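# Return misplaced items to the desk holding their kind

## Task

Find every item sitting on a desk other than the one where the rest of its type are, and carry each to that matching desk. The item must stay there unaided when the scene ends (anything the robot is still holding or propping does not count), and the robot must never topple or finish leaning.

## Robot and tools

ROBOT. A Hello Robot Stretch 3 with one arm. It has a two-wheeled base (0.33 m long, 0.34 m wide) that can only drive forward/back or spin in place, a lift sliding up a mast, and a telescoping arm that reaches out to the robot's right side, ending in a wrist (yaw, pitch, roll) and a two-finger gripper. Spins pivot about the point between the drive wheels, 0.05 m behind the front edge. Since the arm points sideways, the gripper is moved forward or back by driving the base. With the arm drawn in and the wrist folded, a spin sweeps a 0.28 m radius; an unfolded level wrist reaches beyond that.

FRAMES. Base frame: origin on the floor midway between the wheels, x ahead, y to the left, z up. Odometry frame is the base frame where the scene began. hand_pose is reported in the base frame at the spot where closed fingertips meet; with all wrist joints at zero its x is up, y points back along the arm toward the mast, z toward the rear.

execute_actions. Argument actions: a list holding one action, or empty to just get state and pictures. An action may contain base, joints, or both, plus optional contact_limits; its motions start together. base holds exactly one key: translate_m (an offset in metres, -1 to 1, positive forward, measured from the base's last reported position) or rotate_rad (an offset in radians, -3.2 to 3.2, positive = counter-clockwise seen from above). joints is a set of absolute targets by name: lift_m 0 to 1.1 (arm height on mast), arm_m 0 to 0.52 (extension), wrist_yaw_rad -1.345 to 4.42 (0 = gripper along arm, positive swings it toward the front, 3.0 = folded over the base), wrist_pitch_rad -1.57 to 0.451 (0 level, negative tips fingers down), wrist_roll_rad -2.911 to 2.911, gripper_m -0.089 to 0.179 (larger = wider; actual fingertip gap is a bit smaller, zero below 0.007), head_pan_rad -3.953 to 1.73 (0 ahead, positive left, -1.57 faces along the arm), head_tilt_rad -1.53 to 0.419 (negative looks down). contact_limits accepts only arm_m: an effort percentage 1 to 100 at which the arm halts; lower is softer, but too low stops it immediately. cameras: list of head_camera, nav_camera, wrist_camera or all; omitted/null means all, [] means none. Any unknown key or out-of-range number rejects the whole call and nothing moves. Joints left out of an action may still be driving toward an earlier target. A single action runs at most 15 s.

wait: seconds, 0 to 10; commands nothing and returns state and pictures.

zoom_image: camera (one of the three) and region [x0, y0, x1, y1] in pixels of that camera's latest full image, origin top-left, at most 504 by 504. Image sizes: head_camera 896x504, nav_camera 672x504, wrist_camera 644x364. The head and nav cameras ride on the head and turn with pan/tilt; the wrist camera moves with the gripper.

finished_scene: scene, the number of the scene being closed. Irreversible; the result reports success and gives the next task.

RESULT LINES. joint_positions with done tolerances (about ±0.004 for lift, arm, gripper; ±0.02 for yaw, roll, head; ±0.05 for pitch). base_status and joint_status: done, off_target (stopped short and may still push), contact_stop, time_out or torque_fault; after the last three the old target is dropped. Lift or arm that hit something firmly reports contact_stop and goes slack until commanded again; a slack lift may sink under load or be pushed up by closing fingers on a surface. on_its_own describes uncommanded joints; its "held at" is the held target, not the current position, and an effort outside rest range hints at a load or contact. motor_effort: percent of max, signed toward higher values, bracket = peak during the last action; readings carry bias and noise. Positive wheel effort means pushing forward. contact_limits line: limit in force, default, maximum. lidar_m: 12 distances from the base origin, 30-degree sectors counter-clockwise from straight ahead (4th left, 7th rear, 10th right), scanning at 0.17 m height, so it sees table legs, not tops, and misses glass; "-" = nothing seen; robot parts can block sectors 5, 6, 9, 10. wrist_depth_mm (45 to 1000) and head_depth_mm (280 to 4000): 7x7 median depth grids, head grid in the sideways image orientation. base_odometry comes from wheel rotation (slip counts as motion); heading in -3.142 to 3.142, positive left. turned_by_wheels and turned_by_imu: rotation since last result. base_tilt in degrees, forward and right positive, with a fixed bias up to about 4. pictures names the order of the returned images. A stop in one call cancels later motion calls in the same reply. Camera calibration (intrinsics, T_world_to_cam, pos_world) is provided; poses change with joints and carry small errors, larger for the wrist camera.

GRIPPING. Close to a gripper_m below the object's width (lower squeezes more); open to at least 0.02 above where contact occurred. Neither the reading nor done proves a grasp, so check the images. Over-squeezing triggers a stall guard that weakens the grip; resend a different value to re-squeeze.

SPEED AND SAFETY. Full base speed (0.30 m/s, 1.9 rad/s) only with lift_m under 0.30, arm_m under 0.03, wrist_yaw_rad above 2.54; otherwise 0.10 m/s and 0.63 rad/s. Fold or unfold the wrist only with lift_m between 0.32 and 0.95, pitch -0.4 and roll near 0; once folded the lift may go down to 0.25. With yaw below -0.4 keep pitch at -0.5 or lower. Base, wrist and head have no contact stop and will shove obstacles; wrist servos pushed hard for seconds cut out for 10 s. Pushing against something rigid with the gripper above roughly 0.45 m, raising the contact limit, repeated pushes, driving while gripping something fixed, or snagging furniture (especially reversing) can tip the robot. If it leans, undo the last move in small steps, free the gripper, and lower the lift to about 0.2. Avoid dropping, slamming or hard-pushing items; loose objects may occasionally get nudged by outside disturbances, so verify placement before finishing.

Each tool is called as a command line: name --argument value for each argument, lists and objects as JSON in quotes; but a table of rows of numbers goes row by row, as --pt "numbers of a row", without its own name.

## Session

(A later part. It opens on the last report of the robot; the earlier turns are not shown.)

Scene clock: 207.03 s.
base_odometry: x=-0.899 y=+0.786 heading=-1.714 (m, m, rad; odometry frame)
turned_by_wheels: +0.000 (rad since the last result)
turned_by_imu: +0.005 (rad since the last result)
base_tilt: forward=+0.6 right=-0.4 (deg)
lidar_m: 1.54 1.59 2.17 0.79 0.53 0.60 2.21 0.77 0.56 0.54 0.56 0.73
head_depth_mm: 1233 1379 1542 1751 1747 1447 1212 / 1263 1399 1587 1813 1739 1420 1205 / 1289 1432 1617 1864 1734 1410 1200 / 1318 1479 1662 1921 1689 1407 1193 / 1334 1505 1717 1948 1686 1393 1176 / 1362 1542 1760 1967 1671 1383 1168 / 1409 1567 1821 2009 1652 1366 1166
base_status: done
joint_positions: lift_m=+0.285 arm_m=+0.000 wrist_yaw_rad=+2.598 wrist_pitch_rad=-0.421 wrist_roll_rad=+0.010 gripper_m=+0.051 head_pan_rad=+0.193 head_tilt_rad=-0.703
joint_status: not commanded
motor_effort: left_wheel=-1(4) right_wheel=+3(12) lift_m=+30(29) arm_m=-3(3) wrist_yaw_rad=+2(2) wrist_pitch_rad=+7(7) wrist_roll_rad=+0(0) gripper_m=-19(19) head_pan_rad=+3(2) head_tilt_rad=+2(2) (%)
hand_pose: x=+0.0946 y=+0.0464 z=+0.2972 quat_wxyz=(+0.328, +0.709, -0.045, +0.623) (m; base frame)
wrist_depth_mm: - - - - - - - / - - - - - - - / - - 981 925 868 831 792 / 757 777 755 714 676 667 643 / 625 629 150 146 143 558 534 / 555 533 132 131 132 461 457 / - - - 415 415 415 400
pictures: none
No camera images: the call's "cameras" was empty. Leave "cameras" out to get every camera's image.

execute_actions --actions '[{"base":{"rotate_rad":1.16}}]' --cameras '[]'

execute_actions --actions '[{"base":{"translate_m":1.0}}]' --cameras '[]'

execute_actions --actions '[{"base":{"translate_m":0.82}}]' --cameras '[]'

execute_actions --actions '[{"base":{"translate_m":0.3},"joints":{"lift_m":0.68}}]' --cameras '[]'

execute_actions --actions '[{"base":{"rotate_rad":1.98},"joints":{"lift_m":1.04,"wrist_yaw_rad":0.0,"head_pan_rad":-1.5}}]' --cameras '["wrist_camera"]'

Scene clock: 214.03 s.
base_odometry: x=-0.899 y=+0.786 heading=-0.554 (m, m, rad; odometry frame)
turned_by_wheels: +1.160 (rad since the last result)
turned_by_imu: +1.162 (rad since the last result)
base_tilt: forward=+0.5 right=-0.4 (deg)
lidar_m: 2.43 0.56 0.47 0.68 1.55 0.70 0.55 0.54 0.57 0.82 1.55 1.65
head_depth_mm: 2659 2707 2783 2252 1757 1439 1214 / 2886 3186 3112 2214 1741 1430 1210 / 2847 3302 3023 2206 1731 1415 1207 / 2745 3236 2976 2167 1710 1408 1193 / 2730 3143 2966 2138 1682 1388 1183 / 2651 2983 2834 2110 1667 1376 1172 / 2402 2096 1844 1629 1464 1279 1117
base_status: done
joint_positions: lift_m=+0.285 arm_m=+0.000 wrist_yaw_rad=+2.598 wrist_pitch_rad=-0.421 wrist_roll_rad=+0.010 gripper_m=+0.051 head_pan_rad=+0.193 head_tilt_rad=-0.703
joint_status: not commanded
motor_effort: left_wheel=-1(5) right_wheel=+4(11) lift_m=+30(30) arm_m=-2(3) wrist_yaw_rad=+2(2) wrist_pitch_rad=+7(7) wrist_roll_rad=+0(0) gripper_m=-20(19) head_pan_rad=+2(2) head_tilt_rad=+2(2) (%)
hand_pose: x=+0.0946 y=+0.0464 z=+0.2972 quat_wxyz=(+0.328, +0.709, -0.045, +0.623) (m; base frame)
wrist_depth_mm: - 700 554 488 799 - - / - - 621 550 910 - - / - 987 712 601 816 829 797 / 799 780 731 604 687 665 644 / 651 627 150 146 143 559 533 / 554 535 132 131 132 461 462 / - - - 411 412 414 403
pictures: none
No camera images: the call's "cameras" was empty. Leave "cameras" out to get every camera's image.

Scene clock: 219.10 s.
base_odometry: x=-0.049 y=+0.259 heading=-0.554 (m, m, rad; odometry frame)
turned_by_wheels: +0.000 (rad since the last result)
turned_by_imu: +0.005 (rad since the last result)
base_tilt: forward=+0.5 right=-0.4 (deg)
lidar_m: 1.79 1.73 0.78 0.62 0.61 0.65 1.47 1.42 1.47 1.15 1.13 1.21
head_depth_mm: 1951 1917 2041 2072 1763 1435 1219 / 2083 1947 2423 2215 1746 1421 1207 / 2028 2326 2615 2206 1723 1415 1201 / 1976 2268 2561 2175 1701 1405 1194 / 1958 2232 2525 2140 1688 1390 1179 / 1912 2164 2472 2109 1676 1377 1169 / 1873 2118 2383 2092 1648 1366 1167
base_status: done
joint_positions: lift_m=+0.285 arm_m=+0.000 wrist_yaw_rad=+2.598 wrist_pitch_rad=-0.421 wrist_roll_rad=+0.010 gripper_m=+0.051 head_pan_rad=+0.193 head_tilt_rad=-0.703
joint_status: not commanded
motor_effort: left_wheel=-1(4) right_wheel=+4(11) lift_m=+30(30) arm_m=-2(3) wrist_yaw_rad=+2(2) wrist_pitch_rad=+7(7) wrist_roll_rad=+0(0) gripper_m=-19(19) head_pan_rad=+2(2) head_tilt_rad=+2(2) (%)
hand_pose: x=+0.0946 y=+0.0464 z=+0.2972 quat_wxyz=(+0.328, +0.709, -0.045, +0.623) (m; base frame)
wrist_depth_mm: 536 649 830 - - - - / 552 671 889 - - - - / 559 703 895 907 869 827 798 / 592 708 735 715 684 675 650 / 608 634 150 146 143 557 533 / 552 532 132 132 132 460 463 / - - - 407 412 415 401
pictures: none
No camera images: the call's "cameras" was empty. Leave "cameras" out to get every camera's image.

Scene clock: 223.67 s.
base_odometry: x=+0.649 y=-0.172 heading=-0.554 (m, m, rad; odometry frame)
turned_by_wheels: +0.000 (rad since the last result)
turned_by_imu: +0.004 (rad since the last result)
base_tilt: forward=+0.6 right=-0.4 (deg)
lidar_m: 1.23 1.58 1.22 0.96 0.95 1.01 1.51 2.17 1.03 0.81 0.80 0.86
head_depth_mm: 1353 1323 1330 1476 1502 1411 1214 / 1406 1298 1284 1848 1717 1428 1212 / 1372 1256 933 1926 1664 1421 1197 / 1346 1224 916 1963 1712 1406 1189 / 1321 1190 901 1921 1682 1392 1184 / 1293 1162 883 1878 1663 1374 1175 / 1271 1135 861 1849 1658 1371 1169
base_status: done
joint_positions: lift_m=+0.285 arm_m=+0.000 wrist_yaw_rad=+2.598 wrist_pitch_rad=-0.421 wrist_roll_rad=+0.010 gripper_m=+0.051 head_pan_rad=+0.193 head_tilt_rad=-0.703
joint_status: not commanded
motor_effort: left_wheel=-1(4) right_wheel=+4(11) lift_m=+30(29) arm_m=-3(3) wrist_yaw_rad=+2(2) wrist_pitch_rad=+7(7) wrist_roll_rad=+0(0) gripper_m=-19(19) head_pan_rad=+2(2) head_tilt_rad=+2(2) (%)
hand_pose: x=+0.0946 y=+0.0464 z=+0.2972 quat_wxyz=(+0.328, +0.709, -0.045, +0.623) (m; base frame)
wrist_depth_mm: 815 994 - - - - - / 840 - - - - - - / 855 988 966 899 875 854 789 / 804 782 746 723 682 667 644 / 654 621 150 145 142 556 535 / 558 536 132 131 132 465 460 / - - - 408 411 412 401
pictures: none
No camera images: the call's "cameras" was empty. Leave "cameras" out to get every camera's image.

Scene clock: 228.10 s.
base_odometry: x=+0.904 y=-0.330 heading=-0.554 (m, m, rad; odometry frame)
turned_by_wheels: +0.000 (rad since the last result)
turned_by_imu: +0.001 (rad since the last result)
base_tilt: forward=+0.5 right=-0.4 (deg)
lidar_m: 0.93 1.31 1.16 1.08 1.07 1.14 1.70 1.89 0.87 0.68 0.67 0.72
head_depth_mm: 1130 1173 816 1151 1272 1302 1202 / 1150 1241 800 1421 1604 1436 1207 / 1130 1211 785 647 1411 1398 1203 / 1104 1182 770 637 1699 1404 1194 / 1086 1150 759 628 1684 1392 1178 / 1069 1133 745 596 1676 1372 1173 / 1044 1110 734 587 1640 1371 1170
base_status: done
joint_positions: lift_m=+0.680 arm_m=+0.000 wrist_yaw_rad=+2.598 wrist_pitch_rad=-0.421 wrist_roll_rad=+0.010 gripper_m=+0.051 head_pan_rad=+0.193 head_tilt_rad=-0.703
joint_status: all done
motor_effort: left_wheel=-1(5) right_wheel=+3(11) lift_m=+39(42) arm_m=-3(3) wrist_yaw_rad=+1(2) wrist_pitch_rad=+7(7) wrist_roll_rad=+0(0) gripper_m=-19(19) head_pan_rad=+2(3) head_tilt_rad=+1(2) (%)
hand_pose: x=+0.0946 y=+0.0465 z=+0.6919 quat_wxyz=(+0.328, +0.709, -0.045, +0.623) (m; base frame)
wrist_depth_mm: 906 - - - - - 986 / 946 - - - - - - / 989 - - - - - - / 994 - - - - - - / - - 150 145 143 - - / - - 131 131 132 898 901 / - 907 870 800 811 807 771
pictures: none
No camera images: the call's "cameras" was empty. Leave "cameras" out to get every camera's image.

Scene clock: 232.20 s.
base_odometry: x=+0.904 y=-0.330 heading=+1.425 (m, m, rad; odometry frame)
turned_by_wheels: +1.980 (rad since the last result)
turned_by_imu: +1.988 (rad since the last result)
base_tilt: forward=+0.6 right=-0.5 (deg)
lidar_m: 1.06 1.10 1.49 2.45 0.97 0.70 0.67 0.70 0.94 1.31 1.16 1.11
head_depth_mm: 1060 1148 - - - - 1164 / 1069 1160 - - - - 1157 / 1081 1164 - - - - 1153 / 1090 1161 777 384 1663 1399 1193 / 1102 1176 762 629 1689 1384 1183 / 1109 1171 747 623 1670 1389 1173 / 1122 1136 736 1666 1655 1381 1163
base_status: done
joint_positions: lift_m=+1.040 arm_m=+0.000 wrist_yaw_rad=+0.002 wrist_pitch_rad=-0.421 wrist_roll_rad=+0.010 gripper_m=+0.051 head_pan_rad=-1.493 head_tilt_rad=-0.703
joint_status: all done
motor_effort: left_wheel=-1(5) right_wheel=+4(7) lift_m=+39(35) arm_m=-3(3) wrist_yaw_rad=-2(2) wrist_pitch_rad=+6(7) wrist_roll_rad=+0(0) gripper_m=-19(19) head_pan_rad=-3(31) head_tilt_rad=+1(2) (%)
hand_pose: x=-0.0210 y=-0.3693 z=+1.0519 quat_wxyz=(+0.688, +0.148, -0.694, -0.148) (m; base frame)
wrist_depth_mm: 952 980 971 964 962 921 737 / 818 682 706 656 620 582 561 / 567 532 499 481 458 435 418 / 427 408 391 376 359 354 355 / 348 342 149 145 143 - 811 / - - 132 132 132 - 822 / - - - - - - 776
pictures: wrist_camera
camera_calibration (this result's frames):
wrist_camera: T_world_to_cam=[[-0.992876, 0.0800981, -0.0882139, 0.100475], [0.118491, 0.585783, -0.801759, 1.08611], [-0.0125451, -0.8065, -0.591101, 0.491753], [0, 0, 0, 1]] pos_world=[-0.0227648, -0.247673, 1.17034]
Images, in order (width x height): wrist_camera 644x364.

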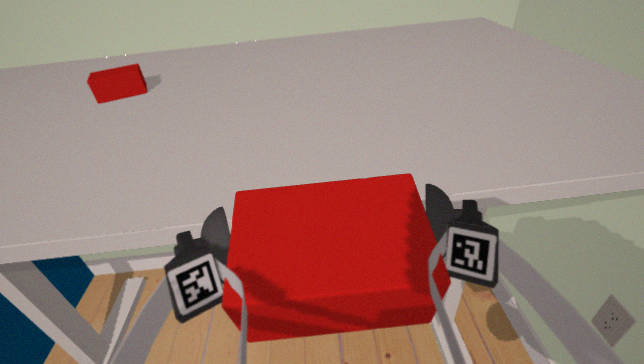

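execute_actions --actions '[{"joints":{"arm_m":0.4,"wrist_pitch_rad":-0.5,"lift_m":1.012}}]' --cameras '[]'

execute_actions --actions '[{"joints":{"lift_m":0.991}}]' --cameras '[]'

execute_actions --actions '[{"joints":{"gripper_m":0.15}}]' --cameras '[]'

execute_actions --actions '[{"joints":{"arm_m":0.33,"lift_m":1.04}}]' --cameras '["wrist_camera","nav_camera"]'

Scene clock: 240.20 s.
base_odometry: x=+0.904 y=-0.330 heading=+1.425 (m, m, rad; odometry frame)
turned_by_wheels: +0.000 (rad since the last result)
turned_by_imu: +0.000 (rad since the last result)
base_tilt: forward=+0.5 right=-0.4 (deg)
lidar_m: 1.06 1.10 1.49 2.45 0.97 0.70 0.67 0.70 0.94 1.31 1.16 1.11
head_depth_mm: 1047 1138 815 614 1256 1370 1192 / 1054 - 795 630 1694 1425 1208 / 1081 1151 715 619 1720 1410 1200 / 1092 1161 740 638 1714 1404 1188 / 1101 1170 762 630 1684 1388 1184 / 1108 1168 747 622 1677 1383 1174 / 1119 1128 735 1667 1649 1370 1165
base_status: not commanded
joint_positions: lift_m=+1.012 arm_m=+0.400 wrist_yaw_rad=+0.002 wrist_pitch_rad=-0.517 wrist_roll_rad=+0.010 gripper_m=+0.051 head_pan_rad=-1.493 head_tilt_rad=-0.703
joint_status: all done
motor_effort: left_wheel=-1(1) right_wheel=+4(4) lift_m=+30(34) arm_m=+5(5) wrist_yaw_rad=-1(2) wrist_pitch_rad=+6(6) wrist_roll_rad=+0(0) gripper_m=-19(19) head_pan_rad=-3(3) head_tilt_rad=+2(2) (%)
hand_pose: x=-0.0212 y=-0.7556 z=+1.0034 quat_wxyz=(+0.681, +0.180, -0.687, -0.181) (m; base frame)
wrist_depth_mm: 595 597 599 589 544 520 496 / 492 469 445 422 405 384 376 / 374 363 345 332 321 311 300 / 300 293 284 273 264 259 251 / 252 247 150 146 143 224 217 / 217 214 132 132 132 191 191 / 191 185 178 172 172 172 169
pictures: none
No camera images: the call's "cameras" was empty. Leave "cameras" out to get every camera's image.

Scene clock: 241.13 s.
base_odometry: x=+0.904 y=-0.330 heading=+1.425 (m, m, rad; odometry frame)
turned_by_wheels: +0.000 (rad since the last result)
turned_by_imu: +0.000 (rad since the last result)
base_tilt: forward=+0.5 right=-0.4 (deg)
lidar_m: 1.06 1.10 1.49 2.45 0.97 0.70 0.68 0.70 0.94 1.30 1.16 1.11
head_depth_mm: 1060 - 773 612 1255 1367 1197 / 1068 - 759 629 1697 1414 1204 / 1075 1153 716 619 1719 1410 1202 / 1089 1166 739 637 1705 1401 1191 / 1100 1174 759 629 1689 1400 1179 / 1109 1166 749 622 1679 1382 1175 / 1122 1138 737 1661 1660 1364 1170
base_status: not commanded
joint_positions: lift_m=+0.991 arm_m=+0.400 wrist_yaw_rad=+0.002 wrist_pitch_rad=-0.517 wrist_roll_rad=+0.010 gripper_m=+0.051 head_pan_rad=-1.493 head_tilt_rad=-0.703
joint_status: all done
motor_effort: left_wheel=+0(1) right_wheel=+4(4) lift_m=+29(31) arm_m=+5(5) wrist_yaw_rad=-1(2) wrist_pitch_rad=+6(6) wrist_roll_rad=+0(0) gripper_m=-19(19) head_pan_rad=-2(3) head_tilt_rad=+2(2) (%)
hand_pose: x=-0.0212 y=-0.7556 z=+0.9824 quat_wxyz=(+0.681, +0.180, -0.687, -0.181) (m; base frame)
wrist_depth_mm: 585 589 551 512 481 456 438 / 434 413 392 377 357 344 329 / 330 320 306 295 283 276 267 / 266 259 250 242 234 229 223 / 223 218 150 146 143 200 191 / 191 190 132 132 132 168 169 / 168 164 158 153 153 152 149
pictures: none
No camera images: the call's "cameras" was empty. Leave "cameras" out to get every camera's image.

Scene clock: 242.63 s.
base_odometry: x=+0.904 y=-0.330 heading=+1.425 (m, m, rad; odometry frame)
turned_by_wheels: +0.000 (rad since the last result)
turned_by_imu: +0.000 (rad since the last result)
base_tilt: forward=+0.6 right=-0.4 (deg)
lidar_m: 1.06 1.10 1.49 2.45 0.97 0.70 0.67 0.70 0.94 1.30 1.16 1.11
head_depth_mm: 1060 - 773 613 1261 1368 1194 / 1070 - 754 629 1700 1430 1206 / 1080 1155 714 619 1714 1410 1204 / 1089 1162 734 637 1704 1406 1195 / 1100 1175 760 630 1700 1389 1181 / 1109 1169 747 623 1676 1379 1179 / 1114 1138 734 1665 1650 1366 1167
base_status: not commanded
joint_positions: lift_m=+0.991 arm_m=+0.400 wrist_yaw_rad=+0.002 wrist_pitch_rad=-0.517 wrist_roll_rad=+0.010 gripper_m=+0.150 head_pan_rad=-1.493 head_tilt_rad=-0.703
joint_status: all done
motor_effort: left_wheel=-1(1) right_wheel=+4(4) lift_m=+29(29) arm_m=+5(5) wrist_yaw_rad=-1(1) wrist_pitch_rad=+6(6) wrist_roll_rad=+0(0) gripper_m=+0(82) head_pan_rad=-2(2) head_tilt_rad=+1(2) (%)
hand_pose: x=-0.0212 y=-0.7556 z=+0.9824 quat_wxyz=(+0.681, +0.180, -0.687, -0.181) (m; base frame)
wrist_depth_mm: 581 583 554 512 488 458 436 / 437 412 396 376 359 342 329 / 331 318 306 295 284 275 266 / 267 258 251 244 232 234 222 / 223 225 200 149 150 - 192 / 193 - 139 135 141 170 168 / 172 162 158 154 155 153 149
pictures: none
No camera images: the call's "cameras" was empty. Leave "cameras" out to get every camera's image.

Scene clock: 244.33 s.
base_odometry: x=+0.904 y=-0.330 heading=+1.425 (m, m, rad; odometry frame)
turned_by_wheels: +0.000 (rad since the last result)
turned_by_imu: +0.000 (rad since the last result)
base_tilt: forward=+0.5 right=-0.4 (deg)
lidar_m: 1.06 1.10 1.49 2.45 0.97 0.70 0.67 0.70 0.93 1.31 1.16 1.11
head_depth_mm: 1028 1151 816 613 1250 1374 1196 / 1038 - 764 630 1703 1416 1210 / 1065 - 724 621 1723 1416 1200 / 1088 1159 737 637 1709 1404 1197 / 1100 1174 761 630 1695 1395 1184 / 1109 1167 749 624 1669 1383 1178 / 1119 1138 734 1660 1665 1376 1169
base_status: not commanded
joint_positions: lift_m=+1.040 arm_m=+0.330 wrist_yaw_rad=+0.002 wrist_pitch_rad=-0.517 wrist_roll_rad=+0.010 gripper_m=+0.150 head_pan_rad=-1.493 head_tilt_rad=-0.703
joint_status: all done
motor_effort: left_wheel=-1(1) right_wheel=+4(4) lift_m=+39(42) arm_m=-3(3) wrist_yaw_rad=-1(1) wrist_pitch_rad=+6(5) wrist_roll_rad=+0(0) gripper_m=+0(0) head_pan_rad=-2(2) head_tilt_rad=+1(1) (%)
hand_pose: x=-0.0212 y=-0.6861 z=+1.0310 quat_wxyz=(+0.681, +0.180, -0.687, -0.181) (m; base frame)
wrist_depth_mm: 659 659 661 680 635 590 576 / 572 542 515 486 468 451 430 / 414 416 399 385 370 361 348 / 351 336 327 250 304 306 289 / 291 293 276 224 255 - 251 / 250 - 240 234 229 222 221 / 224 211 211 207 203 199 195
pictures: nav_camera (sideways: a quarter turn counterclockwise sets it upright), wrist_camera
camera_calibration (this result's frames):
nav_camera: T_world_to_cam=[[0.0755695, -0.590036, 0.803833, -0.998578], [-0.996651, -0.0699584, 0.0423453, 0.00460761], [0.0312496, -0.804341, -0.593346, 0.738289], [0, 0, 0, 1]] pos_world=[0.056983, 0.00496203, 1.24056]
wrist_camera: T_world_to_cam=[[-0.992818, 0.0890391, -0.0799051, 0.121367], [0.118889, 0.65978, -0.741994, 1.24417], [-0.0133467, -0.746165, -0.665627, 0.3421], [0, 0, 0, 1]] pos_world=[-0.0228566, -0.576421, 1.16058]
Images, in order (width x height): nav_camera 672x504, wrist_camera 644x364.

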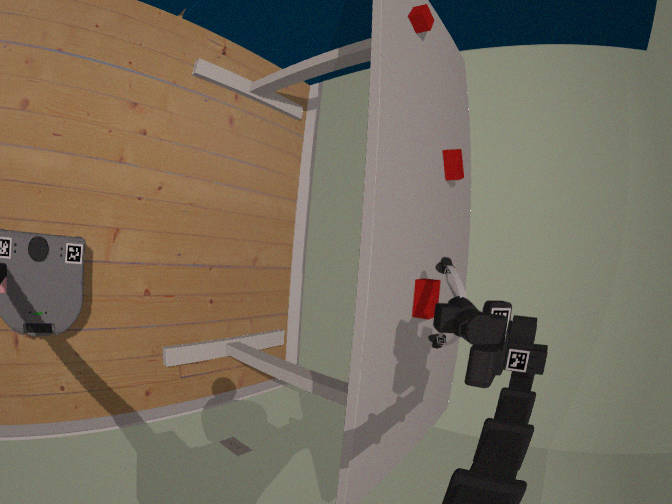

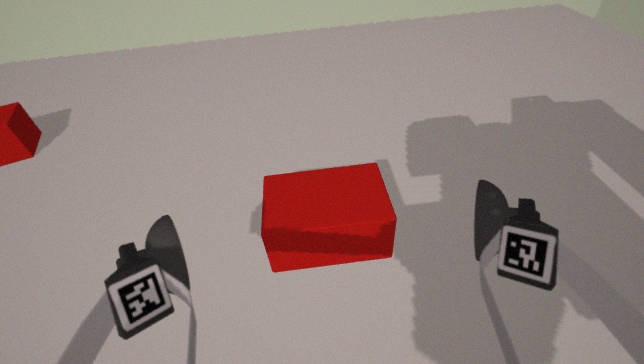

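finished_scene --scene 2

The scene is finished: the task was done.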